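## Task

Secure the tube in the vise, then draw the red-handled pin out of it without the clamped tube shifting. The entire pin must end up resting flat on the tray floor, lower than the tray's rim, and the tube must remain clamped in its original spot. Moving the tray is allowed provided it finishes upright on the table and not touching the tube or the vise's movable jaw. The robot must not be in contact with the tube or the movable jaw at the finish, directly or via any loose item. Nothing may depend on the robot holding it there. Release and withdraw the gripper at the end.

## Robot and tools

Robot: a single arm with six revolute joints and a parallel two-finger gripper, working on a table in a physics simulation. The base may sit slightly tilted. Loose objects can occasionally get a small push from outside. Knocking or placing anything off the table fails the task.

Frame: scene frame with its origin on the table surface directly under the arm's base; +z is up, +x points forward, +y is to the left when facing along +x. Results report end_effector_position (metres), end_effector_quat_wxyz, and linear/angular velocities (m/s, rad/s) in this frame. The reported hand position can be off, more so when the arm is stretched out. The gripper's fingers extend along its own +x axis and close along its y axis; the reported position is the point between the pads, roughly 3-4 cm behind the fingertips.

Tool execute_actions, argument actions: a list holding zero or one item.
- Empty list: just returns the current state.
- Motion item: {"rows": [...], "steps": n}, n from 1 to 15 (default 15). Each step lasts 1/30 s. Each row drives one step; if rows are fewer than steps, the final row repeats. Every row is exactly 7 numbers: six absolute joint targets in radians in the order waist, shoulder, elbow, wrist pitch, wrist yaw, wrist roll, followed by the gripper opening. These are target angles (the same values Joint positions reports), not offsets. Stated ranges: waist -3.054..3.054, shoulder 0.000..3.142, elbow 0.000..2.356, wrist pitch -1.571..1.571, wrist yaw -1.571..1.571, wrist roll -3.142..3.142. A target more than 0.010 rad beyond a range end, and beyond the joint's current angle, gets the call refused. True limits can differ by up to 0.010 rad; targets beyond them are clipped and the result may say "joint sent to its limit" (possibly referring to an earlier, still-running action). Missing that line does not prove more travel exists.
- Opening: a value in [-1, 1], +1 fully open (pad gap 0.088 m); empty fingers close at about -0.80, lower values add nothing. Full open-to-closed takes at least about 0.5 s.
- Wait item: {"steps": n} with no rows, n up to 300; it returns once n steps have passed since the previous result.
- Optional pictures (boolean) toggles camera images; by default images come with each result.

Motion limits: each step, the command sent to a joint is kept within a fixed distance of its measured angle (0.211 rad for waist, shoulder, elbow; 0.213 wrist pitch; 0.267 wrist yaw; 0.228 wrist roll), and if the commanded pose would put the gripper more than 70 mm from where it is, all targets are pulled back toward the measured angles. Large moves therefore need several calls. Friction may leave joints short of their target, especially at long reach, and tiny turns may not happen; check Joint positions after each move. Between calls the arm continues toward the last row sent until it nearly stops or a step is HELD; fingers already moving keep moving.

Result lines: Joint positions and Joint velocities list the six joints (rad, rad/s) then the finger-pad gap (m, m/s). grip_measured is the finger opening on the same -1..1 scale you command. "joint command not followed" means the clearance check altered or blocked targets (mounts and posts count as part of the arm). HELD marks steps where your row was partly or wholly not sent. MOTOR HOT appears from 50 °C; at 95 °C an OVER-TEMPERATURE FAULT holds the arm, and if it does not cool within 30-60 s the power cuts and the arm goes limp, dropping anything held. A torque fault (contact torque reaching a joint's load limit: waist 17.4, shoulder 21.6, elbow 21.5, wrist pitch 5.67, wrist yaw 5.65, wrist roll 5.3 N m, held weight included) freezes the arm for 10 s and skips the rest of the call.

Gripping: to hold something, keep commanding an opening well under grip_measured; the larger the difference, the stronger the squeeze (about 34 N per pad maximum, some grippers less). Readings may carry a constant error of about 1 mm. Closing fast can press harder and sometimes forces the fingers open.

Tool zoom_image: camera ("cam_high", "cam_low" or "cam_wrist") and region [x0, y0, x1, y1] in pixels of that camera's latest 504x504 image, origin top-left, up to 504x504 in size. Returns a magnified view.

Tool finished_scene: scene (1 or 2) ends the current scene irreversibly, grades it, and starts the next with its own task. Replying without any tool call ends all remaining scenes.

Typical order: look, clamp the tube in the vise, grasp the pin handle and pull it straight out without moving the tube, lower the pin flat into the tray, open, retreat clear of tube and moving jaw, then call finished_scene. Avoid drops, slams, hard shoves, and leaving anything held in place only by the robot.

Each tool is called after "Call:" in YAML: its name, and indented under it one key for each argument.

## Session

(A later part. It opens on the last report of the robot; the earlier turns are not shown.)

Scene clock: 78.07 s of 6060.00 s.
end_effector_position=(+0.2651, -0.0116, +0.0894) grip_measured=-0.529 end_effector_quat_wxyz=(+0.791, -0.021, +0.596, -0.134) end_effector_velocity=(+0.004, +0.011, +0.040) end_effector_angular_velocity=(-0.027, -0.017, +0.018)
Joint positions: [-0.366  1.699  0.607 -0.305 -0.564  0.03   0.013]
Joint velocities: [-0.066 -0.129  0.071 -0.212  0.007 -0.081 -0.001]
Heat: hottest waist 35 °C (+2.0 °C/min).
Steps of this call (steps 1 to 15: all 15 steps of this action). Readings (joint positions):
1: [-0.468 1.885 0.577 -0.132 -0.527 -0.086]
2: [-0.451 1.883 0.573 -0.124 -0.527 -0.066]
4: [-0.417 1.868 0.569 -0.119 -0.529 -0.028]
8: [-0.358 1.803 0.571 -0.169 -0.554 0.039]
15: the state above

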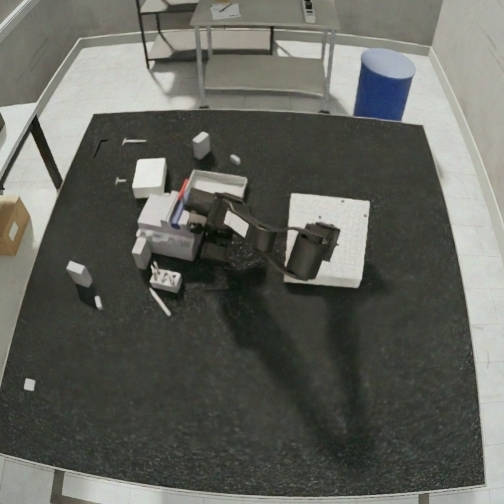

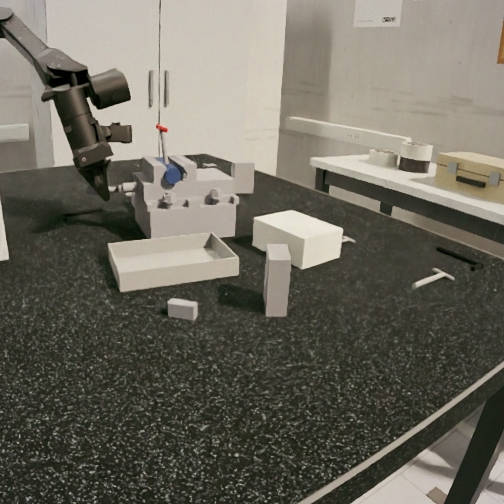

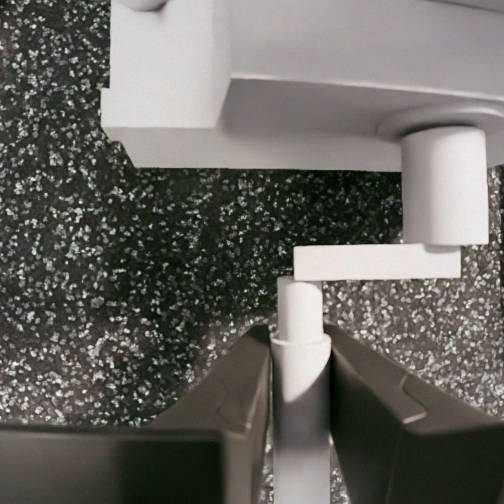

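Call:
execute_actions:
  actions: []

Scene clock: 97.00 s of 6060.00 s.
end_effector_position=(+0.2656, -0.0104, +0.0952) grip_measured=-0.529 end_effector_quat_wxyz=(+0.792, -0.024, +0.595, -0.135) end_effector_velocity=(-0.004, -0.001, -0.001) end_effector_angular_velocity=(-0.002, +0.006, -0.019)
Joint positions: [-0.375  1.681  0.618 -0.336 -0.56   0.019  0.013]
Joint velocities: [-0.002 -0.002 -0.007 -0.007  0.007  0.007 -0.   ]
Heat: hottest waist 34 °C (-4.0 °C/min).
Steps of this call (steps 1 to 30: the robot went on to your last target; steps 31 to 568: nothing new was sent). Readings (joint positions):
1: [-0.368 1.696 0.609 -0.311 -0.564 0.028]
2: [-0.369 1.693 0.611 -0.316 -0.563 0.026]
4: [-0.371 1.690 0.613 -0.323 -0.562 0.024]
8: [-0.372 1.686 0.615 -0.329 -0.561 0.022]
568: the state above
The arm was judged still, so your last target was given up. Only a new action makes it travel on or press farther. Fingers that are still opening or closing keep moving.

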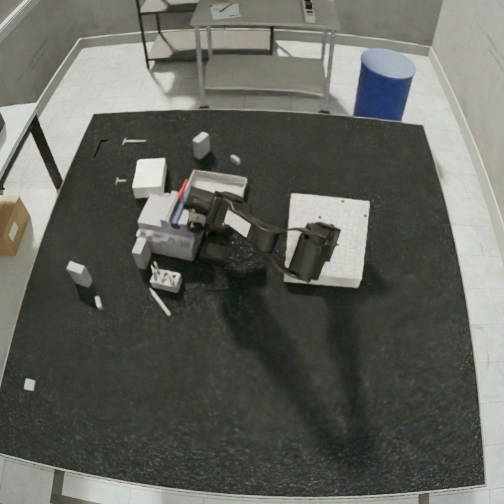

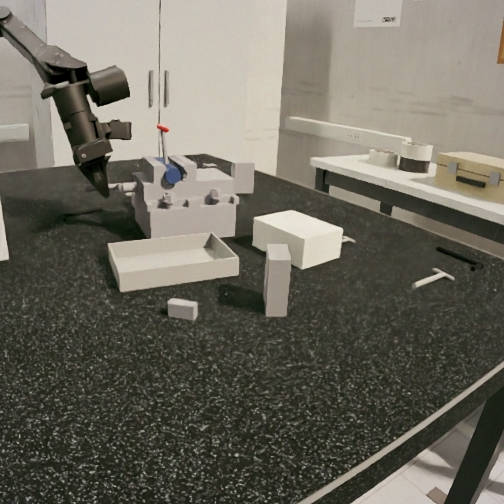

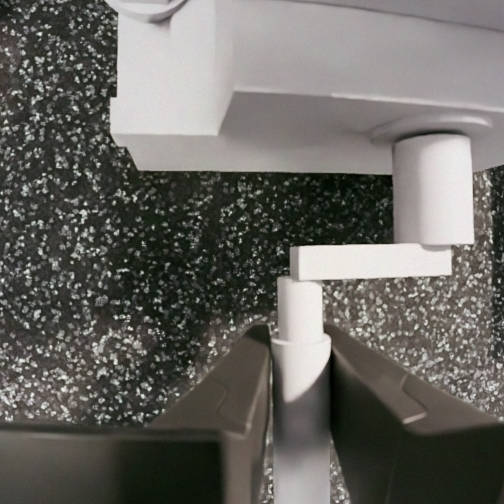

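Call:
execute_actions:
  actions:
    - {"rows":[[-0.436,1.661,0.654,-0.435,-0.561,-0.05,-0.75],[-0.436,1.661,0.654,-0.435,-0.561,-0.05,-0.75],[-0.436,1.661,0.654,-0.435,-0.561,-0.05,-0.75],[-0.504,1.68,0.685,-0.489,-0.567,-0.129,-0.75],[-0.504,1.68,0.685,-0.489,-0.567,-0.129,-0.75],[-0.504,1.68,0.685,-0.489,-0.567,-0.129,-0.75],[-0.564,1.727,0.699,-0.494,-0.572,-0.2,-0.75],[-0.564,1.727,0.699,-0.494,-0.572,-0.2,-0.75],[-0.564,1.727,0.699,-0.494,-0.572,-0.2,-0.75],[-0.601,1.788,0.692,-0.449,-0.575,-0.243,-0.75]],"steps":13}
  pictures: false

Call:
execute_actions:
  actions:
    - {"rows":[[-0.604,1.848,0.667,-0.366,-0.575,-0.247,-0.75],[-0.604,1.848,0.667,-0.366,-0.575,-0.247,-0.75],[-0.604,1.848,0.667,-0.366,-0.575,-0.247,-0.75],[-0.573,1.89,0.629,-0.267,-0.572,-0.211,-0.75],[-0.573,1.89,0.629,-0.267,-0.572,-0.211,-0.75],[-0.573,1.89,0.629,-0.267,-0.572,-0.211,-0.75],[-0.516,1.903,0.59,-0.179,-0.567,-0.144,-0.75],[-0.516,1.903,0.59,-0.179,-0.567,-0.144,-0.75],[-0.516,1.903,0.59,-0.179,-0.567,-0.144,-0.75],[-0.448,1.884,0.559,-0.125,-0.561,-0.065,-0.75]],"steps":13}
  pictures: false

Call:
execute_actions:
  actions:
    - {"rows":[[-0.388,1.837,0.545,-0.12,-0.556,0.006,-0.75],[-0.388,1.837,0.545,-0.12,-0.556,0.006,-0.75],[-0.388,1.837,0.545,-0.12,-0.556,0.006,-0.75],[-0.351,1.776,0.552,-0.165,-0.553,0.049,-0.75],[-0.351,1.776,0.552,-0.165,-0.553,0.049,-0.75],[-0.351,1.776,0.552,-0.165,-0.553,0.049,-0.75],[-0.348,1.716,0.577,-0.248,-0.553,0.053,-0.75],[-0.348,1.716,0.577,-0.248,-0.553,0.053,-0.75],[-0.348,1.716,0.577,-0.248,-0.553,0.053,-0.75],[-0.379,1.674,0.615,-0.347,-0.556,0.017,-0.75]],"steps":15}

Scene clock: 107.33 s of 6060.00 s.
end_effector_position=(+0.2593, -0.0414, +0.1306) grip_measured=-0.529 end_effector_quat_wxyz=(+0.799, -0.024, +0.587, -0.130) end_effector_velocity=(-0.026, -0.174, +0.029) end_effector_angular_velocity=(-0.451, +0.007, +0.010)
Joint positions: [-0.576  1.722  0.688 -0.471 -0.596 -0.211  0.013]
Joint velocities: [-0.374  0.31  -0.002  0.256  0.374 -0.476 -0.001]
Heat: hottest waist 34 °C (-5.1 °C/min).
Steps of this call (steps 1 to 297: nothing new was sent; steps 298 to 310: all 13 steps of this action). Readings (joint positions):
298: [-0.380 1.680 0.623 -0.346 -0.562 0.013]
299: [-0.390 1.677 0.630 -0.365 -0.566 0.001]
301: [-0.413 1.672 0.646 -0.402 -0.574 -0.025]
305: [-0.486 1.680 0.677 -0.468 -0.597 -0.110]
310: the state above

Scene clock: 107.77 s of 6060.00 s.
end_effector_position=(+0.2560, -0.0697, +0.0828) grip_measured=-0.527 end_effector_quat_wxyz=(+0.792, -0.042, +0.589, -0.154) end_effector_velocity=(+0.002, +0.048, -0.086) end_effector_angular_velocity=(+0.059, +0.043, -0.034)
Joint positions: [-0.497  1.886  0.589 -0.158 -0.526 -0.119  0.013]
Joint velocities: [ 0.354  0.056 -0.159  0.344  0.007  0.403 -0.   ]
Heat: hottest waist 34 °C (-5.0 °C/min).
Steps of this call (steps 1 to 13: all 13 steps of this action). Readings (joint positions):
1: [-0.588 1.739 0.687 -0.459 -0.583 -0.226]
2: [-0.598 1.758 0.685 -0.439 -0.572 -0.235]
4: [-0.606 1.803 0.674 -0.389 -0.561 -0.242]
8: [-0.577 1.864 0.634 -0.268 -0.548 -0.209]
13: the state above

Scene clock: 108.27 s of 6060.00 s.
end_effector_position=(+0.2649, -0.0116, +0.0893) grip_measured=-0.530 end_effector_quat_wxyz=(+0.791, -0.021, +0.596, -0.134) end_effector_velocity=(+0.005, +0.013, +0.041) end_effector_angular_velocity=(-0.010, -0.029, +0.008)
Joint positions: [-0.366  1.699  0.607 -0.305 -0.564  0.029  0.013]
Joint velocities: [-0.071 -0.134  0.071 -0.212 -0.007 -0.066 -0.   ]
Heat: hottest waist 34 °C (-5.1 °C/min).
Steps of this call (steps 1 to 15: all 15 steps of this action). Readings (joint positions):
1: [-0.482 1.885 0.583 -0.145 -0.524 -0.100]
2: [-0.462 1.884 0.578 -0.133 -0.522 -0.077]
4: [-0.423 1.871 0.572 -0.124 -0.522 -0.036]
8: [-0.358 1.807 0.572 -0.170 -0.554 0.037]
15: the state above

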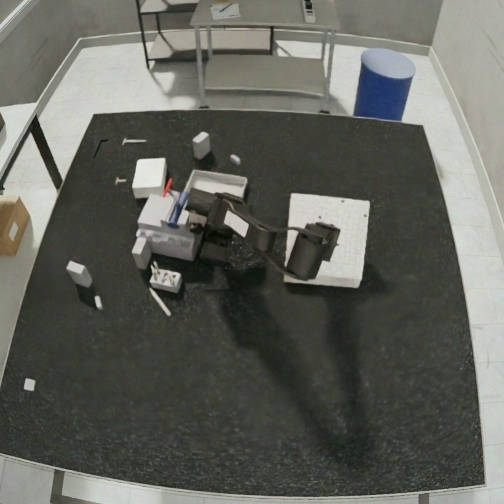

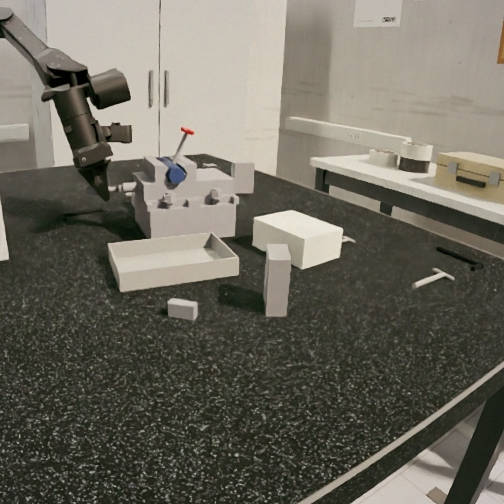

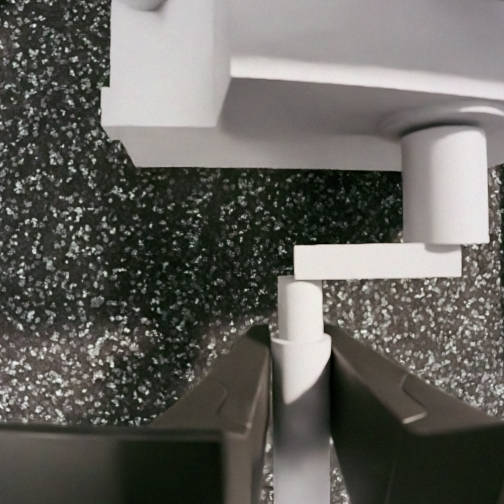

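Call:
execute_actions:
  actions:
    - {"rows":[[-0.436,1.661,0.654,-0.435,-0.561,-0.05,-0.75],[-0.436,1.661,0.654,-0.435,-0.561,-0.05,-0.75],[-0.436,1.661,0.654,-0.435,-0.561,-0.05,-0.75],[-0.504,1.68,0.685,-0.489,-0.567,-0.129,-0.75],[-0.504,1.68,0.685,-0.489,-0.567,-0.129,-0.75],[-0.504,1.68,0.685,-0.489,-0.567,-0.129,-0.75],[-0.564,1.727,0.699,-0.494,-0.572,-0.2,-0.75],[-0.564,1.727,0.699,-0.494,-0.572,-0.2,-0.75],[-0.564,1.727,0.699,-0.494,-0.572,-0.2,-0.75],[-0.601,1.788,0.692,-0.449,-0.575,-0.243,-0.75]],"steps":14}
  pictures: false

Call:
execute_actions:
  actions:
    - {"rows":[[-0.604,1.848,0.667,-0.366,-0.575,-0.247,-0.75],[-0.604,1.848,0.667,-0.366,-0.575,-0.247,-0.75],[-0.604,1.848,0.667,-0.366,-0.575,-0.247,-0.75],[-0.573,1.89,0.629,-0.267,-0.572,-0.211,-0.75],[-0.573,1.89,0.629,-0.267,-0.572,-0.211,-0.75],[-0.573,1.89,0.629,-0.267,-0.572,-0.211,-0.75],[-0.516,1.903,0.59,-0.179,-0.567,-0.144,-0.75],[-0.516,1.903,0.59,-0.179,-0.567,-0.144,-0.75],[-0.516,1.903,0.59,-0.179,-0.567,-0.144,-0.75],[-0.448,1.884,0.559,-0.125,-0.561,-0.065,-0.75]],"steps":14}
  pictures: false

Call:
execute_actions:
  actions:
    - {"rows":[[-0.388,1.837,0.545,-0.12,-0.556,0.006,-0.75],[-0.388,1.837,0.545,-0.12,-0.556,0.006,-0.75],[-0.388,1.837,0.545,-0.12,-0.556,0.006,-0.75],[-0.351,1.776,0.552,-0.165,-0.553,0.049,-0.75],[-0.351,1.776,0.552,-0.165,-0.553,0.049,-0.75],[-0.351,1.776,0.552,-0.165,-0.553,0.049,-0.75],[-0.348,1.716,0.577,-0.248,-0.553,0.053,-0.75],[-0.348,1.716,0.577,-0.248,-0.553,0.053,-0.75],[-0.348,1.716,0.577,-0.248,-0.553,0.053,-0.75],[-0.379,1.674,0.615,-0.347,-0.556,0.017,-0.75]],"steps":15}
  pictures: false

Call:
execute_actions:
  actions:
    - {"rows":[[-0.436,1.661,0.654,-0.435,-0.561,-0.05,-0.75],[-0.436,1.661,0.654,-0.435,-0.561,-0.05,-0.75],[-0.436,1.661,0.654,-0.435,-0.561,-0.05,-0.75],[-0.504,1.68,0.685,-0.489,-0.567,-0.129,-0.75],[-0.504,1.68,0.685,-0.489,-0.567,-0.129,-0.75],[-0.504,1.68,0.685,-0.489,-0.567,-0.129,-0.75],[-0.564,1.727,0.699,-0.494,-0.572,-0.2,-0.75],[-0.564,1.727,0.699,-0.494,-0.572,-0.2,-0.75],[-0.564,1.727,0.699,-0.494,-0.572,-0.2,-0.75],[-0.601,1.788,0.692,-0.449,-0.575,-0.243,-0.75]],"steps":14}
  pictures: false

Call:
execute_actions:
  actions:
    - {"rows":[[-0.604,1.848,0.667,-0.366,-0.575,-0.247,-0.75],[-0.604,1.848,0.667,-0.366,-0.575,-0.247,-0.75],[-0.604,1.848,0.667,-0.366,-0.575,-0.247,-0.75],[-0.573,1.89,0.629,-0.267,-0.572,-0.211,-0.75],[-0.573,1.89,0.629,-0.267,-0.572,-0.211,-0.75],[-0.573,1.89,0.629,-0.267,-0.572,-0.211,-0.75],[-0.516,1.903,0.59,-0.179,-0.567,-0.144,-0.75],[-0.516,1.903,0.59,-0.179,-0.567,-0.144,-0.75],[-0.516,1.903,0.59,-0.179,-0.567,-0.144,-0.75],[-0.448,1.884,0.559,-0.125,-0.561,-0.065,-0.75]],"steps":14}
  pictures: false

Call:
execute_actions:
  actions:
    - {"rows":[[-0.388,1.837,0.545,-0.12,-0.556,0.006,-0.75],[-0.388,1.837,0.545,-0.12,-0.556,0.006,-0.75],[-0.388,1.837,0.545,-0.12,-0.556,0.006,-0.75],[-0.351,1.776,0.552,-0.165,-0.553,0.049,-0.75],[-0.351,1.776,0.552,-0.165,-0.553,0.049,-0.75],[-0.351,1.776,0.552,-0.165,-0.553,0.049,-0.75],[-0.348,1.716,0.577,-0.248,-0.553,0.053,-0.75],[-0.348,1.716,0.577,-0.248,-0.553,0.053,-0.75],[-0.348,1.716,0.577,-0.248,-0.553,0.053,-0.75],[-0.379,1.674,0.615,-0.347,-0.556,0.017,-0.75]],"steps":15}

Call:
zoom_image:
  camera: "cam_low"
  region: [120,110,240,210]

Scene clock: 129.10 s of 6060.00 s.
end_effector_position=(+0.2586, -0.0467, +0.1309) grip_measured=-0.530 end_effector_quat_wxyz=(+0.798, -0.030, +0.587, -0.133) end_effector_velocity=(-0.014, -0.136, +0.001) end_effector_angular_velocity=(-0.263, +0.012, +0.019)
Joint positions: [-0.586  1.733  0.687 -0.462 -0.584 -0.225  0.013]
Joint velocities: [-0.261  0.344 -0.002  0.286  0.212 -0.344  0.001]
Heat: hottest waist 33 °C (-3.0 °C/min).
Steps of this call (steps 1 to 30: the robot went on to your last target; steps 31 to 611: nothing new was sent; steps 612 to 625: all 14 steps of this action). Readings (joint positions):
612: [-0.380 1.680 0.623 -0.347 -0.562 0.012]
613: [-0.390 1.678 0.630 -0.367 -0.566 0.000]
615: [-0.413 1.672 0.646 -0.402 -0.573 -0.026]
619: [-0.486 1.680 0.677 -0.468 -0.596 -0.110]
625: the state above

Scene clock: 129.57 s of 6060.00 s.
end_effector_position=(+0.2560, -0.0684, +0.0804) grip_measured=-0.529 end_effector_quat_wxyz=(+0.791, -0.041, +0.590, -0.154) end_effector_velocity=(-0.001, +0.044, -0.065) end_effector_angular_velocity=(+0.061, +0.037, -0.023)
Joint positions: [-0.488  1.887  0.585 -0.149 -0.526 -0.107  0.013]
Joint velocities: [ 0.281  0.022 -0.125  0.242 -0.007  0.315 -0.   ]
Heat: hottest waist 33 °C (-3.0 °C/min).
Steps of this call (steps 1 to 14: all 14 steps of this action). Readings (joint positions):
1: [-0.594 1.750 0.687 -0.451 -0.578 -0.234]
2: [-0.601 1.767 0.686 -0.434 -0.571 -0.240]
4: [-0.607 1.806 0.675 -0.389 -0.562 -0.245]
8: [-0.577 1.864 0.634 -0.269 -0.548 -0.211]
14: the state above

Scene clock: 130.07 s of 6060.00 s.
end_effector_position=(+0.2647, -0.0116, +0.0891) grip_measured=-0.532 end_effector_quat_wxyz=(+0.791, -0.021, +0.597, -0.134) end_effector_velocity=(+0.004, +0.015, +0.042) end_effector_angular_velocity=(-0.013, -0.022, +0.018)
Joint positions: [-0.366  1.7    0.607 -0.305 -0.564  0.03   0.013]
Joint velocities: [-0.071 -0.139  0.076 -0.227 -0.007 -0.081 -0.   ]
Heat: hottest waist 33 °C (-3.0 °C/min).
Steps of this call (steps 1 to 15: all 15 steps of this action). Readings (joint positions):
1: [-0.474 1.886 0.579 -0.138 -0.524 -0.092]
2: [-0.456 1.884 0.574 -0.128 -0.524 -0.070]
4: [-0.420 1.871 0.570 -0.121 -0.524 -0.032]
8: [-0.357 1.807 0.571 -0.169 -0.554 0.038]
15: the state above

Scene clock: 130.53 s of 6060.00 s.
end_effector_position=(+0.2585, -0.0462, +0.1308) grip_measured=-0.531 end_effector_quat_wxyz=(+0.798, -0.030, +0.587, -0.132) end_effector_velocity=(-0.016, -0.143, +0.006) end_effector_angular_velocity=(-0.326, +0.021, +0.018)
Joint positions: [-0.585  1.732  0.687 -0.462 -0.586 -0.226  0.013]
Joint velocities: [-0.266  0.33  -0.002  0.286  0.271 -0.359  0.   ]
Heat: hottest waist 33 °C (-3.0 °C/min).
Steps of this call (steps 1 to 14: all 14 steps of this action). Readings (joint positions):
1: [-0.373 1.695 0.615 -0.324 -0.568 0.020]
2: [-0.384 1.688 0.625 -0.351 -0.572 0.006]
4: [-0.409 1.679 0.643 -0.393 -0.578 -0.022]
8: [-0.482 1.683 0.676 -0.465 -0.600 -0.109]
14: the state above

Scene clock: 131.00 s of 6060.00 s.
end_effector_position=(+0.2559, -0.0686, +0.0804) grip_measured=-0.531 end_effector_quat_wxyz=(+0.791, -0.041, +0.590, -0.154) end_effector_velocity=(+0.006, +0.039, -0.061) end_effector_angular_velocity=(+0.034, +0.014, -0.009)
Joint positions: [-0.488  1.888  0.585 -0.149 -0.525 -0.108  0.013]
Joint velocities: [ 0.276  0.022 -0.12   0.271  0.007  0.315 -0.001]
Heat: hottest waist 33 °C (-3.0 °C/min).
Steps of this call (steps 1 to 14: all 14 steps of this action). Readings (joint positions):
1: [-0.593 1.750 0.687 -0.451 -0.578 -0.235]
2: [-0.601 1.767 0.685 -0.434 -0.571 -0.241]
4: [-0.607 1.807 0.674 -0.389 -0.562 -0.245]
8: [-0.577 1.865 0.634 -0.269 -0.548 -0.212]
14: the state above

Scene clock: 131.50 s of 6060.00 s.
end_effector_position=(+0.2645, -0.0116, +0.0890) grip_measured=-0.533 end_effector_quat_wxyz=(+0.791, -0.021, +0.597, -0.134) end_effector_velocity=(+0.004, +0.014, +0.039) end_effector_angular_velocity=(-0.012, -0.019, +0.022)
Joint positions: [-0.366  1.7    0.606 -0.306 -0.564  0.029  0.013]
Joint velocities: [-0.066 -0.129  0.071 -0.212 -0.007 -0.081 -0.   ]
Heat: hottest waist 33 °C (-3.0 °C/min).
Steps of this call (steps 1 to 15: all 15 steps of this action). Readings (joint positions):
1: [-0.475 1.886 0.579 -0.138 -0.524 -0.093]
2: [-0.457 1.885 0.574 -0.128 -0.522 -0.072]
4: [-0.420 1.872 0.570 -0.121 -0.523 -0.032]
8: [-0.357 1.806 0.571 -0.170 -0.554 0.039]
15: the state above

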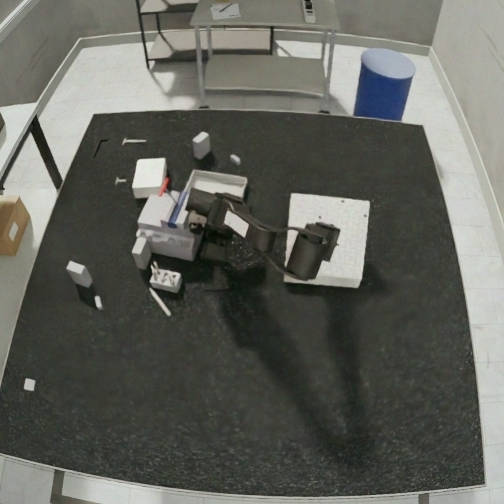

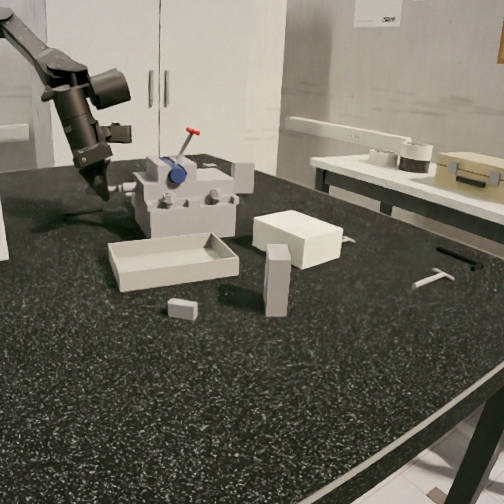

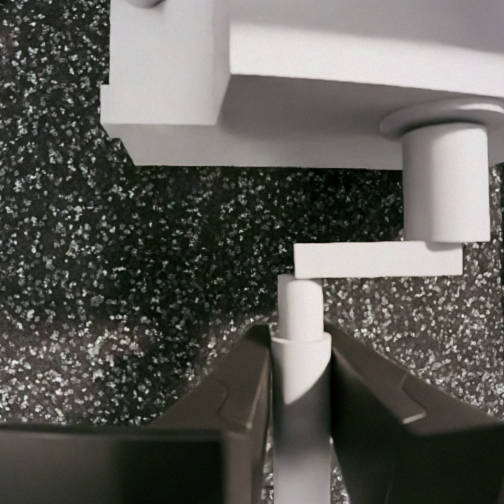

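Region (120, 110, 240, 210) of cam_low's 504x504 image, scaled by 4.200, with more detail than that image has.

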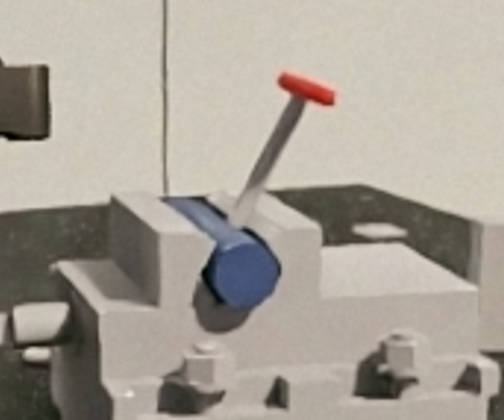

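One more turn.

Call:
execute_actions:
  actions:
    - {"rows":[[-0.436,1.661,0.654,-0.435,-0.561,-0.05,-0.75],[-0.436,1.661,0.654,-0.435,-0.561,-0.05,-0.75],[-0.436,1.661,0.654,-0.435,-0.561,-0.05,-0.75],[-0.504,1.68,0.685,-0.489,-0.567,-0.129,-0.75],[-0.504,1.68,0.685,-0.489,-0.567,-0.129,-0.75],[-0.504,1.68,0.685,-0.489,-0.567,-0.129,-0.75],[-0.564,1.727,0.699,-0.494,-0.572,-0.2,-0.75],[-0.564,1.727,0.699,-0.494,-0.572,-0.2,-0.75],[-0.564,1.727,0.699,-0.494,-0.572,-0.2,-0.75],[-0.601,1.788,0.692,-0.449,-0.575,-0.243,-0.75]],"steps":14}
  pictures: false

Call:
execute_actions:
  actions:
    - {"rows":[[-0.604,1.848,0.667,-0.366,-0.575,-0.247,-0.75],[-0.604,1.848,0.667,-0.366,-0.575,-0.247,-0.75],[-0.604,1.848,0.667,-0.366,-0.575,-0.247,-0.75],[-0.573,1.89,0.629,-0.267,-0.572,-0.211,-0.75],[-0.573,1.89,0.629,-0.267,-0.572,-0.211,-0.75],[-0.573,1.89,0.629,-0.267,-0.572,-0.211,-0.75],[-0.516,1.903,0.59,-0.179,-0.567,-0.144,-0.75],[-0.516,1.903,0.59,-0.179,-0.567,-0.144,-0.75],[-0.516,1.903,0.59,-0.179,-0.567,-0.144,-0.75],[-0.448,1.884,0.559,-0.125,-0.561,-0.065,-0.75]],"steps":14}
  pictures: false

Call:
execute_actions:
  actions:
    - {"rows":[[-0.388,1.837,0.545,-0.12,-0.556,0.006,-0.75],[-0.388,1.837,0.545,-0.12,-0.556,0.006,-0.75],[-0.388,1.837,0.545,-0.12,-0.556,0.006,-0.75],[-0.351,1.776,0.552,-0.165,-0.553,0.049,-0.75],[-0.351,1.776,0.552,-0.165,-0.553,0.049,-0.75],[-0.351,1.776,0.552,-0.165,-0.553,0.049,-0.75],[-0.348,1.716,0.577,-0.248,-0.553,0.053,-0.75],[-0.348,1.716,0.577,-0.248,-0.553,0.053,-0.75],[-0.348,1.716,0.577,-0.248,-0.553,0.053,-0.75],[-0.379,1.674,0.615,-0.347,-0.556,0.017,-0.75]],"steps":15}

Call:
zoom_image:
  camera: "cam_low"
  region: [120,110,240,210]

Scene clock: 143.67 s of 6060.00 s.
end_effector_position=(+0.2583, -0.0467, +0.1305) grip_measured=-0.533 end_effector_quat_wxyz=(+0.798, -0.029, +0.587, -0.134) end_effector_velocity=(-0.013, -0.131, +0.001) end_effector_angular_velocity=(-0.243, +0.010, +0.011)
Joint positions: [-0.585  1.734  0.687 -0.462 -0.584 -0.225  0.013]
Joint velocities: [-0.256  0.339  0.002  0.271  0.198 -0.33   0.   ]
Heat: hottest waist 33 °C (-2.0 °C/min).
Steps of this call (steps 1 to 30: the robot went on to your last target; steps 31 to 351: nothing new was sent; steps 352 to 365: all 14 steps of this action). Readings (joint positions):
352: [-0.379 1.681 0.621 -0.346 -0.562 0.013]
353: [-0.389 1.679 0.629 -0.366 -0.566 0.001]
355: [-0.412 1.673 0.645 -0.402 -0.573 -0.025]
359: [-0.485 1.681 0.676 -0.468 -0.594 -0.110]
365: the state above

Scene clock: 144.13 s of 6060.00 s.
end_effector_position=(+0.2556, -0.0687, +0.0803) grip_measured=-0.532 end_effector_quat_wxyz=(+0.791, -0.041, +0.590, -0.155) end_effector_velocity=(+0.001, +0.043, -0.063) end_effector_angular_velocity=(+0.055, +0.035, -0.010)
Joint positions: [-0.488  1.888  0.584 -0.149 -0.525 -0.108  0.013]
Joint velocities: [ 0.276  0.022 -0.12   0.242 -0.007  0.3   -0.   ]
Heat: hottest waist 33 °C (-2.0 °C/min).
Steps of this call (steps 1 to 14: all 14 steps of this action). Readings (joint positions):
1: [-0.593 1.751 0.687 -0.451 -0.578 -0.234]
2: [-0.601 1.769 0.685 -0.434 -0.571 -0.240]
4: [-0.606 1.807 0.674 -0.389 -0.562 -0.245]
8: [-0.577 1.865 0.634 -0.270 -0.548 -0.212]
14: the state above

Scene clock: 144.63 s of 6060.00 s.
end_effector_position=(+0.2644, -0.0115, +0.0888) grip_measured=-0.535 end_effector_quat_wxyz=(+0.791, -0.021, +0.597, -0.134) end_effector_velocity=(+0.005, +0.012, +0.040) end_effector_angular_velocity=(-0.024, -0.024, +0.007)
Joint positions: [-0.365  1.7    0.606 -0.306 -0.565  0.029  0.013]
Joint velocities: [-0.066 -0.129  0.076 -0.212  0.007 -0.066 -0.   ]
Heat: hottest waist 33 °C (-2.0 °C/min).
Steps of this call (steps 1 to 15: all 15 steps of this action). Readings (joint positions):
1: [-0.475 1.887 0.579 -0.138 -0.523 -0.093]
2: [-0.456 1.885 0.574 -0.128 -0.522 -0.071]
4: [-0.420 1.872 0.569 -0.120 -0.522 -0.033]
8: [-0.356 1.807 0.571 -0.169 -0.554 0.039]
15: the state above

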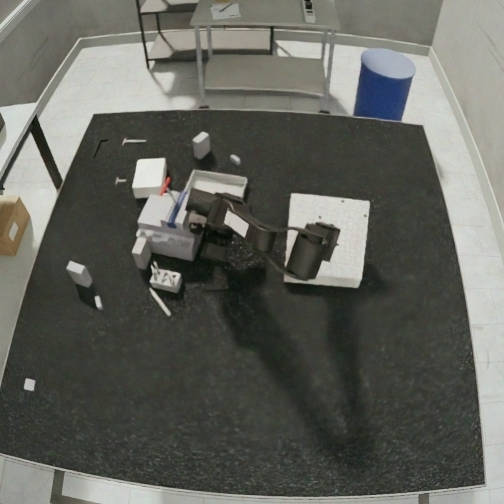

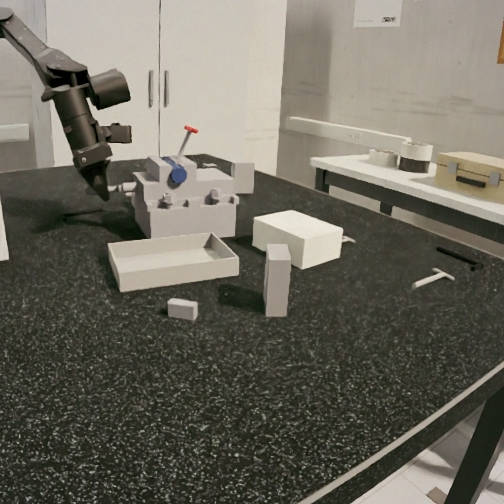

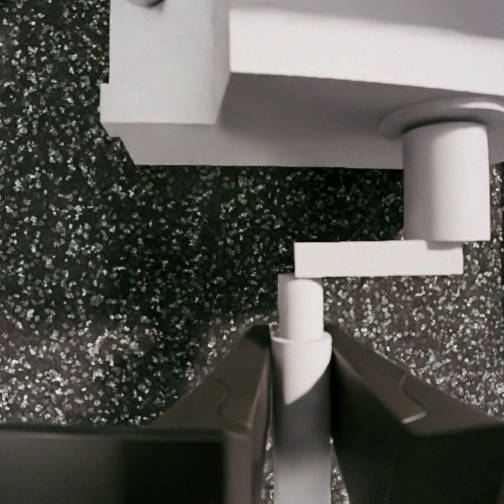

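Region (120, 110, 240, 210) of cam_low's 504x504 image, scaled by 4.200, with more detail than that image has.

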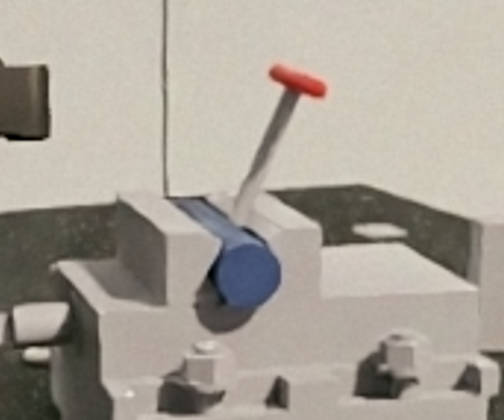

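Call:
execute_actions:
  actions:
    - {"rows":[[-0.379,1.674,0.615,-0.347,-0.556,0.017,-0.4],[-0.379,1.674,0.615,-0.347,-0.556,0.017,-0.1],[-0.379,1.674,0.615,-0.347,-0.556,0.017,0.1],[-0.379,1.674,0.615,-0.347,-0.556,0.017,0.1],[-0.379,1.674,0.615,-0.347,-0.556,0.017,0.1],[-0.43,1.645,0.655,-0.45,-0.56,-0.045,0.1],[-0.43,1.645,0.655,-0.45,-0.56,-0.045,0.1],[-0.43,1.645,0.655,-0.45,-0.56,-0.045,0.1],[-0.488,1.615,0.705,-0.566,-0.566,-0.11,0.1],[-0.488,1.615,0.705,-0.566,-0.566,-0.11,0.1],[-0.488,1.615,0.705,-0.566,-0.566,-0.11,0.1],[-0.57,1.61,0.82,-0.74,-0.57,-0.21,0.1]]}
  pictures: false

Call:
execute_actions:
  actions:
    - {"rows":[[-0.66,1.6,0.93,-0.915,-0.574,-0.31,0.1],[-0.66,1.6,0.93,-0.915,-0.574,-0.31,0.1],[-0.66,1.6,0.93,-0.915,-0.574,-0.31,0.1],[-0.66,1.6,0.93,-0.915,-0.574,-0.4,0.1],[-0.66,1.6,0.93,-0.915,-0.574,-0.5,0.1],[-0.74,1.65,1.12,-1.11,-0.57,-0.9,0.1]]}
  pictures: false

Call:
execute_actions:
  actions:
    - {"rows":[[-0.74,1.8,1.3,-1.14,-0.57,-1.6,0.1]]}
  pictures: false

Call:
execute_actions:
  actions:
    - {"rows":[[-0.7,2.0,1.55,-1.16,-0.574,-1.88,0.1]]}
  pictures: false

Call:
execute_actions:
  actions:
    - {"rows":[[-0.635,2.081,1.621,-1.092,-0.573,-1.848,0.1]]}
  pictures: false

Call:
execute_actions:
  actions:
    - {"rows":[[-0.6,2.115,1.59,-1.0,-0.573,-1.81,0.1],[-0.6,2.115,1.59,-1.0,-0.573,-1.81,0.1],[-0.6,2.115,1.59,-1.0,-0.573,-1.81,0.1],[-0.6,2.115,1.59,-1.0,-0.573,-1.81,0.1],[-0.572,2.15,1.558,-0.92,-0.573,-1.773,0.1]]}

Scene clock: 154.03 s of 6060.00 s.
end_effector_position=(+0.2618, -0.0141, +0.1474) grip_measured=+0.079 end_effector_quat_wxyz=(+0.787, -0.022, +0.600, -0.146) end_effector_velocity=(+0.050, +0.006, +0.208) end_effector_angular_velocity=(-0.100, -0.192, +0.101)
Joint positions: [-0.527  1.628  0.758 -0.64  -0.561 -0.154  0.043]
Joint velocities: [-0.442 -0.173  0.574 -0.755 -0.022 -0.447  0.008]
Heat: hottest waist 33 °C (-1.0 °C/min).
Steps of this call (steps 1 to 30: the robot went on to your last target; steps 31 to 267: nothing new was sent; steps 268 to 282: all 15 steps of this action). Readings (joint positions):
268: [-0.374 1.682 0.616 -0.334 -0.560 0.019]
269: [-0.374 1.682 0.616 -0.339 -0.560 0.019]
271: [-0.375 1.682 0.616 -0.347 -0.560 0.019]
275: [-0.400 1.668 0.627 -0.401 -0.560 -0.011]
282: the state above

Scene clock: 154.53 s of 6060.00 s.
end_effector_position=(+0.2657, -0.0078, +0.2420) grip_measured=+0.099 end_effector_quat_wxyz=(+0.769, -0.179, +0.614, -0.022) end_effector_velocity=(-0.008, +0.006, +0.013) end_effector_angular_velocity=(-0.134, +0.272, +0.729)
Joint positions: [-0.729  1.638  1.092 -1.086 -0.567 -0.793  0.044]
Joint velocities: [-0.037  0.056  0.105 -0.183 -0.007 -0.886 -0.   ]
Heat: hottest waist 33 °C (-1.0 °C/min).
Steps of this call (steps 1 to 15: all 15 steps of this action). Readings (joint positions):
1: [-0.546 1.624 0.789 -0.691 -0.564 -0.186]
2: [-0.571 1.622 0.818 -0.739 -0.566 -0.213]
4: [-0.613 1.614 0.864 -0.805 -0.566 -0.268]
8: [-0.681 1.629 0.989 -0.967 -0.567 -0.469]
15: the state above

Scene clock: 155.03 s of 6060.00 s.
end_effector_position=(+0.2975, -0.0245, +0.2617) grip_measured=+0.100 end_effector_quat_wxyz=(+0.660, -0.430, +0.585, +0.192) end_effector_velocity=(+0.004, -0.003, +0.004) end_effector_angular_velocity=(-0.193, +0.193, +0.718)
Joint positions: [-0.736  1.79   1.283 -1.136 -0.567 -1.505  0.044]
Joint velocities: [-0.002  0.017  0.027 -0.007  0.007 -0.769  0.   ]
Heat: hottest waist 33 °C (-1.0 °C/min).
Steps of this call (steps 1 to 15: all 15 steps of this action). Readings (joint positions):
1: [-0.731 1.661 1.122 -1.117 -0.567 -0.842]
2: [-0.731 1.690 1.159 -1.120 -0.567 -0.893]
4: [-0.732 1.741 1.221 -1.110 -0.567 -0.993]
8: [-0.736 1.777 1.264 -1.130 -0.567 -1.194]
15: the state above

Scene clock: 155.53 s of 6060.00 s.
end_effector_position=(+0.3497, -0.0448, +0.2735) grip_measured=+0.100 end_effector_quat_wxyz=(+0.560, -0.557, +0.533, +0.303) end_effector_velocity=(+0.007, -0.002, +0.002) end_effector_angular_velocity=(-0.019, +0.021, +0.095)
Joint positions: [-0.7    1.987  1.533 -1.157 -0.569 -1.865  0.044]
Joint velocities: [ 0.002  0.027  0.037 -0.007 -0.007 -0.095 -0.   ]
Heat: hottest waist 33 °C (-1.0 °C/min).
Steps of this call (steps 1 to 15: all 15 steps of this action). Readings (joint positions):
1: [-0.734 1.816 1.313 -1.163 -0.567 -1.552]
2: [-0.728 1.851 1.358 -1.162 -0.567 -1.603]
4: [-0.715 1.920 1.441 -1.142 -0.568 -1.703]
8: [-0.703 1.974 1.502 -1.154 -0.568 -1.815]
15: the state above

Scene clock: 156.03 s of 6060.00 s.
end_effector_position=(+0.3830, -0.0480, +0.2578) grip_measured=+0.100 end_effector_quat_wxyz=(+0.540, -0.579, +0.521, +0.320) end_effector_velocity=(+0.002, +0.004, +0.005) end_effector_angular_velocity=(+0.002, -0.014, +0.001)
Joint positions: [-0.633  2.071  1.608 -1.097 -0.569 -1.854  0.044]
Joint velocities: [-0.002 -0.007  0.012 -0.007 -0.007  0.007 -0.   ]
Heat: hottest waist 33 °C (-1.0 °C/min).
Steps of this call (steps 1 to 15: all 15 steps of this action). Readings (joint positions):
1: [-0.697 1.997 1.544 -1.158 -0.569 -1.866]
2: [-0.688 2.011 1.560 -1.140 -0.569 -1.866]
4: [-0.664 2.039 1.585 -1.114 -0.569 -1.862]
8: [-0.635 2.066 1.597 -1.104 -0.569 -1.857]
15: the state above

Scene clock: 156.53 s of 6060.00 s.
end_effector_position=(+0.4062, -0.0628, +0.2199) grip_measured=+0.100 end_effector_quat_wxyz=(-0.539, +0.585, -0.516, -0.319) end_effector_velocity=(+0.011, -0.004, +0.003) end_effector_angular_velocity=(-0.016, -0.048, +0.018)
Joint positions: [-0.57   2.144  1.567 -0.93  -0.569 -1.782  0.044]
Joint velocities: [-0.002  0.002 -0.002  0.066 -0.007  0.022 -0.   ]
Heat: hottest waist 33 °C (-1.0 °C/min).
Steps of this call (steps 1 to 15: all 15 steps of this action). Readings (joint positions):
1: [-0.632 2.074 1.608 -1.085 -0.569 -1.847]
2: [-0.628 2.078 1.608 -1.060 -0.569 -1.839]
4: [-0.616 2.089 1.607 -1.036 -0.569 -1.829]
8: [-0.585 2.121 1.585 -0.962 -0.569 -1.797]
15: the state above

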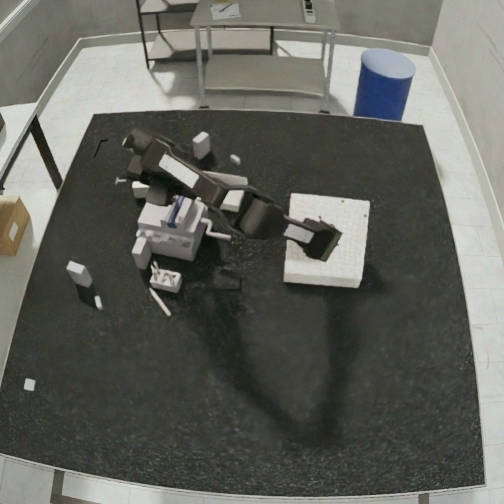

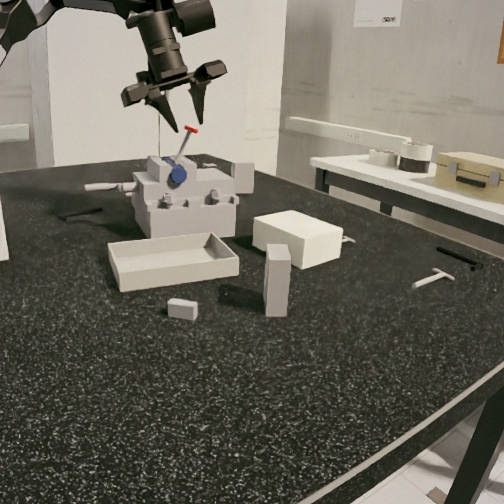

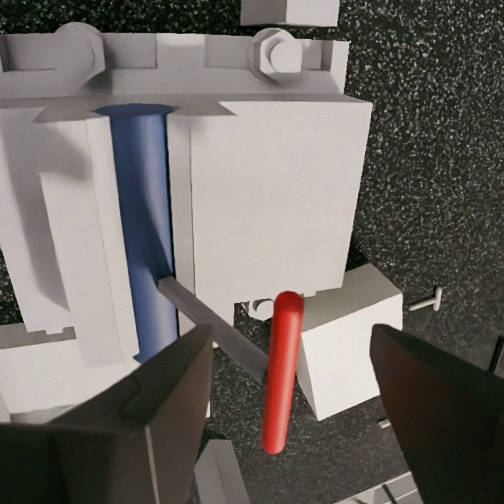

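Call:
execute_actions:
  actions:
    - {"rows":[[-0.558,2.17,1.535,-0.88,-0.573,-1.755,0.1],[-0.558,2.17,1.535,-0.88,-0.573,-1.755,0.1],[-0.558,2.17,1.535,-0.88,-0.573,-1.755,0.0],[-0.558,2.17,1.535,-0.88,-0.573,-1.755,-0.1],[-0.558,2.17,1.535,-0.88,-0.573,-1.755,-0.2],[-0.558,2.17,1.535,-0.88,-0.573,-1.755,-0.3],[-0.558,2.17,1.535,-0.88,-0.573,-1.755,-0.4],[-0.558,2.17,1.535,-0.88,-0.573,-1.755,-0.5],[-0.558,2.17,1.535,-0.88,-0.573,-1.755,-0.58]]}
  pictures: false

Call:
execute_actions:
  actions:
    - {"rows":[[-0.563,2.15,1.515,-0.88,-0.573,-1.76,-0.6],[-0.568,2.13,1.495,-0.88,-0.573,-1.766,-0.6],[-0.573,2.11,1.475,-0.881,-0.573,-1.772,-0.6],[-0.578,2.09,1.455,-0.882,-0.573,-1.778,-0.6],[-0.583,2.07,1.435,-0.883,-0.573,-1.784,-0.6],[-0.588,2.05,1.415,-0.884,-0.573,-1.79,-0.6],[-0.593,2.03,1.395,-0.885,-0.573,-1.795,-0.6],[-0.598,2.01,1.373,-0.885,-0.573,-1.8,-0.6],[-0.603,1.99,1.347,-0.88,-0.573,-1.806,-0.6],[-0.608,1.97,1.32,-0.875,-0.573,-1.812,-0.6]]}
  pictures: false

Call:
execute_actions:
  actions:
    - {"steps":12}

Scene clock: 163.57 s of 6060.00 s.
end_effector_position=(+0.4085, -0.0678, +0.2078) grip_measured=-0.526 end_effector_quat_wxyz=(+0.540, -0.582, +0.517, +0.319) end_effector_velocity=(-0.001, +0.002, +0.002) end_effector_angular_velocity=(+0.006, -0.000, +0.006)
Joint positions: [-0.557  2.161  1.545 -0.884 -0.569 -1.761  0.013]
Joint velocities: [-0.002 -0.007 -0.002 -0.007 -0.007 -0.007 -0.021]
Heat: hottest waist 34 °C (+0.0 °C/min).
Steps of this call (steps 1 to 15: the robot went on to your last target; steps 16 to 196: nothing new was sent; steps 197 to 211: all 15 steps of this action). Readings (joint positions):
197: [-0.570 2.145 1.563 -0.916 -0.569 -1.775]
198: [-0.568 2.146 1.560 -0.907 -0.569 -1.771]
200: [-0.564 2.150 1.554 -0.897 -0.569 -1.767]
204: [-0.557 2.160 1.546 -0.889 -0.569 -1.763]
211: the state above

Scene clock: 164.07 s of 6060.00 s.
end_effector_position=(+0.3639, -0.0530, +0.2163) grip_measured=-0.598 end_effector_quat_wxyz=(+0.544, -0.580, +0.518, +0.315) end_effector_velocity=(-0.033, +0.013, +0.002) end_effector_angular_velocity=(+0.008, -0.012, +0.028)
Joint positions: [-0.601  1.995  1.35  -0.88  -0.572 -1.801  0.01 ]
Joint velocities: [-0.032 -0.129 -0.159  0.022 -0.022 -0.051 -0.001]
Heat: hottest waist 35 °C (+1.0 °C/min).
Steps of this call (steps 1 to 15: all 15 steps of this action). Readings (joint positions):
1: [-0.557 2.161 1.542 -0.882 -0.569 -1.761]
2: [-0.557 2.160 1.536 -0.881 -0.569 -1.761]
4: [-0.560 2.147 1.514 -0.875 -0.571 -1.761]
8: [-0.577 2.087 1.446 -0.879 -0.571 -1.778]
15: the state above

Scene clock: 164.47 s of 6060.00 s.
end_effector_position=(+0.3596, -0.0520, +0.2149) grip_measured=-0.600 end_effector_quat_wxyz=(+0.543, -0.579, +0.519, +0.317) end_effector_velocity=(+0.001, +0.003, +0.001) end_effector_angular_velocity=(+0.014, -0.012, +0.017)
Joint positions: [-0.602  1.983  1.331 -0.878 -0.572 -1.806  0.01 ]
Joint velocities: [-0.002 -0.007 -0.007  0.007 -0.022 -0.007 -0.   ]
Heat: hottest waist 35 °C (+1.0 °C/min).
Steps of this call (steps 1 to 12: the robot went on to your last target). Readings (joint positions):
1: [-0.602 1.992 1.345 -0.880 -0.572 -1.802]
2: [-0.602 1.990 1.342 -0.879 -0.572 -1.803]
4: [-0.602 1.988 1.337 -0.879 -0.572 -1.804]
8: [-0.602 1.985 1.332 -0.879 -0.572 -1.805]
12: the state above

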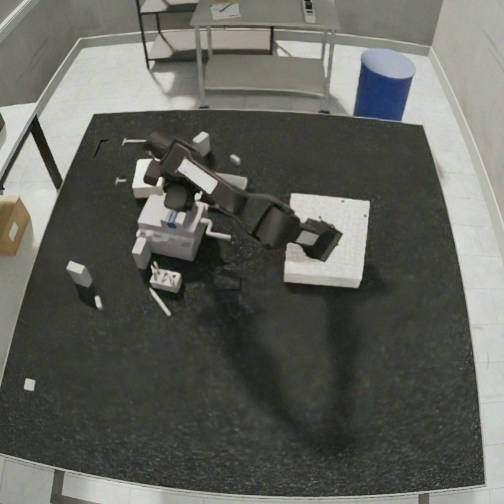

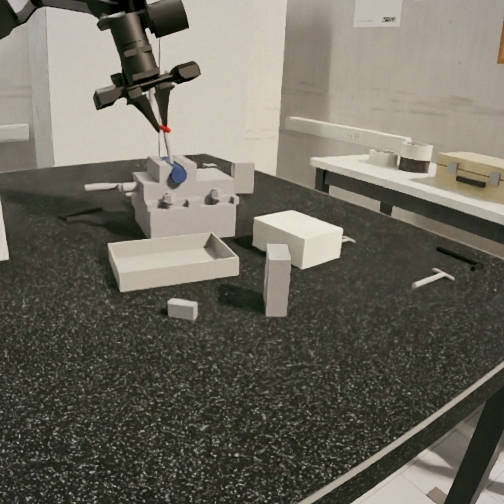

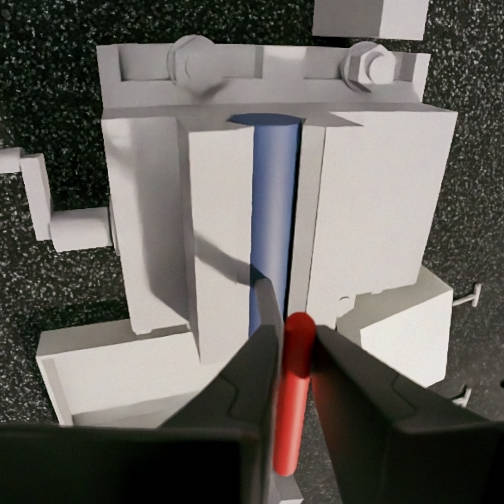

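Good. Release and return to the crank.

Call:
execute_actions:
  actions:
    - {"rows":[[-0.608,1.97,1.32,-0.875,-0.573,-1.812,-0.5],[-0.608,1.97,1.32,-0.875,-0.573,-1.812,-0.3],[-0.608,1.97,1.32,-0.875,-0.573,-1.812,0],[-0.608,1.97,1.32,-0.875,-0.573,-1.812,0.2],[-0.608,1.97,1.32,-0.875,-0.573,-1.812,0.2],[-0.608,1.97,1.32,-0.875,-0.573,-1.812,0.2],[-0.64,1.935,1.35,-0.96,-0.573,-1.85,0.2],[-0.64,1.935,1.35,-0.96,-0.573,-1.85,0.2],[-0.69,1.88,1.4,-1.09,-0.573,-1.9,0.2]]}
  pictures: false

Call:
execute_actions:
  actions:
    - {"rows":[[-0.74,1.8,1.36,-1.2,-0.57,-1.9,0.2],[-0.74,1.8,1.36,-1.2,-0.57,-1.9,0.2],[-0.74,1.8,1.36,-1.2,-0.57,-1.9,0.2],[-0.74,1.8,1.36,-1.2,-0.57,-1.9,0.2],[-0.74,1.8,1.36,-1.2,-0.57,-1.9,0.2],[-0.77,1.65,1.2,-1.2,-0.57,-1.2,0.2]]}
  pictures: false

Call:
execute_actions:
  actions:
    - {"rows":[[-0.77,1.62,1.16,-1.2,-0.57,-0.4,0.3]]}
  pictures: false

Call:
execute_actions:
  actions:
    - {"rows":[[-0.74,1.6,1.06,-1.11,-0.57,-0.39,0.3],[-0.74,1.6,1.06,-1.11,-0.57,-0.39,0.3],[-0.74,1.6,1.06,-1.11,-0.57,-0.39,0.3],[-0.74,1.6,1.06,-1.11,-0.57,-0.39,0.3],[-0.74,1.6,1.06,-1.11,-0.57,-0.39,0.3],[-0.66,1.59,0.91,-0.915,-0.574,-0.31,0.3]]}

Scene clock: 174.50 s of 6060.00 s.
end_effector_position=(+0.3371, -0.0359, +0.2584) grip_measured=+0.175 end_effector_quat_wxyz=(+0.547, -0.580, +0.519, +0.310) end_effector_velocity=(-0.019, +0.050, +0.084) end_effector_angular_velocity=(-0.060, -0.079, +0.064)
Joint positions: [-0.682  1.894  1.382 -1.057 -0.572 -1.882  0.048]
Joint velocities: [-0.09  -0.193  0.129 -0.256 -0.007 -0.095  0.01 ]
Heat: hottest waist 35 °C (+1.0 °C/min).
Steps of this call (steps 1 to 30: the robot went on to your last target; steps 31 to 286: nothing new was sent; steps 287 to 301: all 15 steps of this action). Readings (joint positions):
287: [-0.602 1.982 1.329 -0.878 -0.572 -1.807]
288: [-0.602 1.982 1.329 -0.878 -0.572 -1.807]
290: [-0.602 1.982 1.329 -0.878 -0.572 -1.807]
294: [-0.609 1.974 1.329 -0.905 -0.572 -1.821]
301: the state above

Scene clock: 175.00 s of 6060.00 s.
end_effector_position=(+0.2734, -0.0028, +0.2703) grip_measured=+0.199 end_effector_quat_wxyz=(+0.690, -0.391, +0.590, +0.151) end_effector_velocity=(-0.028, +0.005, -0.017) end_effector_angular_velocity=(+0.443, -0.360, -1.470)
Joint positions: [-0.763  1.668  1.222 -1.195 -0.572 -1.399  0.049]
Joint velocities: [-0.022 -0.061 -0.115 -0.022 -0.007  1.516  0.   ]
Heat: hottest waist 35 °C (+1.0 °C/min).
Steps of this call (steps 1 to 15: all 15 steps of this action). Readings (joint positions):
1: [-0.687 1.881 1.384 -1.077 -0.572 -1.886]
2: [-0.695 1.870 1.382 -1.113 -0.572 -1.887]
4: [-0.714 1.843 1.375 -1.152 -0.572 -1.890]
8: [-0.746 1.742 1.289 -1.190 -0.572 -1.752]
15: the state above

Scene clock: 175.50 s of 6060.00 s.
end_effector_position=(+0.2622, +0.0021, +0.2637) grip_measured=+0.298 end_effector_quat_wxyz=(+0.784, -0.102, +0.608, -0.078) end_effector_velocity=(-0.003, +0.002, -0.002) end_effector_angular_velocity=(+0.380, -0.361, -1.385)
Joint positions: [-0.765  1.629  1.171 -1.199 -0.572 -0.643  0.054]
Joint velocities: [-0.002 -0.007 -0.012 -0.007 -0.007  1.473  0.001]
Heat: hottest waist 35 °C (+1.0 °C/min).
Steps of this call (steps 1 to 15: all 15 steps of this action). Readings (joint positions):
1: [-0.764 1.663 1.213 -1.195 -0.572 -1.349]
2: [-0.764 1.655 1.203 -1.196 -0.572 -1.299]
4: [-0.765 1.643 1.187 -1.199 -0.572 -1.197]
8: [-0.765 1.632 1.176 -1.199 -0.572 -0.996]
15: the state above

Scene clock: 176.00 s of 6060.00 s.
end_effector_position=(+0.2572, -0.0082, +0.2039) grip_measured=+0.300 end_effector_quat_wxyz=(+0.787, -0.021, +0.601, -0.141) end_effector_velocity=(+0.002, -0.004, -0.017) end_effector_angular_velocity=(+0.011, -0.045, -0.022)
Joint positions: [-0.666  1.6    0.931 -0.935 -0.572 -0.326  0.054]
Joint velocities: [ 0.022 -0.012 -0.085  0.125 -0.022  0.081 -0.   ]
Heat: hottest waist 35 °C (+1.0 °C/min).
Steps of this call (steps 1 to 15: all 15 steps of this action). Readings (joint positions):
1: [-0.764 1.624 1.157 -1.181 -0.572 -0.593]
2: [-0.761 1.617 1.139 -1.165 -0.572 -0.547]
4: [-0.752 1.612 1.107 -1.149 -0.572 -0.485]
8: [-0.706 1.600 1.008 -1.023 -0.572 -0.384]
15: the state above

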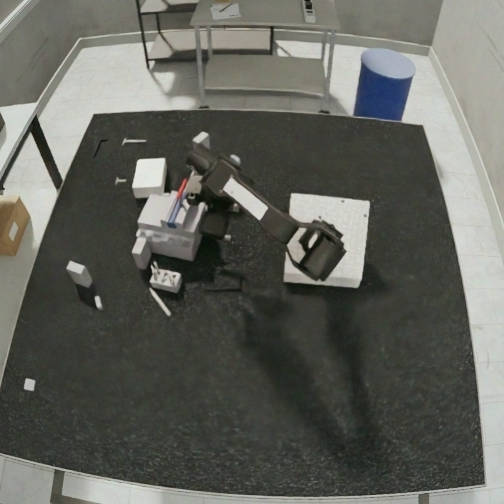

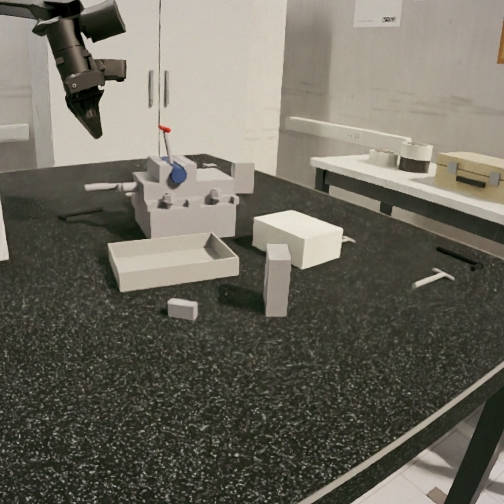

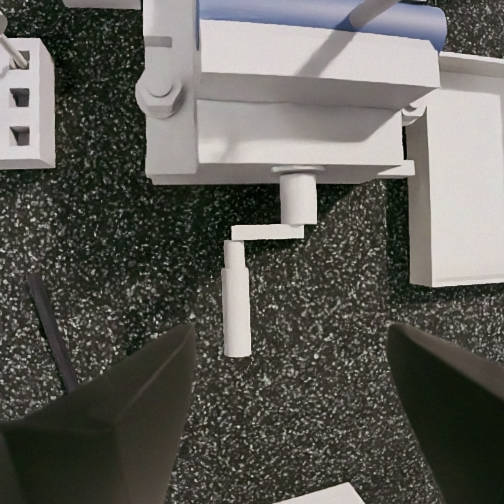

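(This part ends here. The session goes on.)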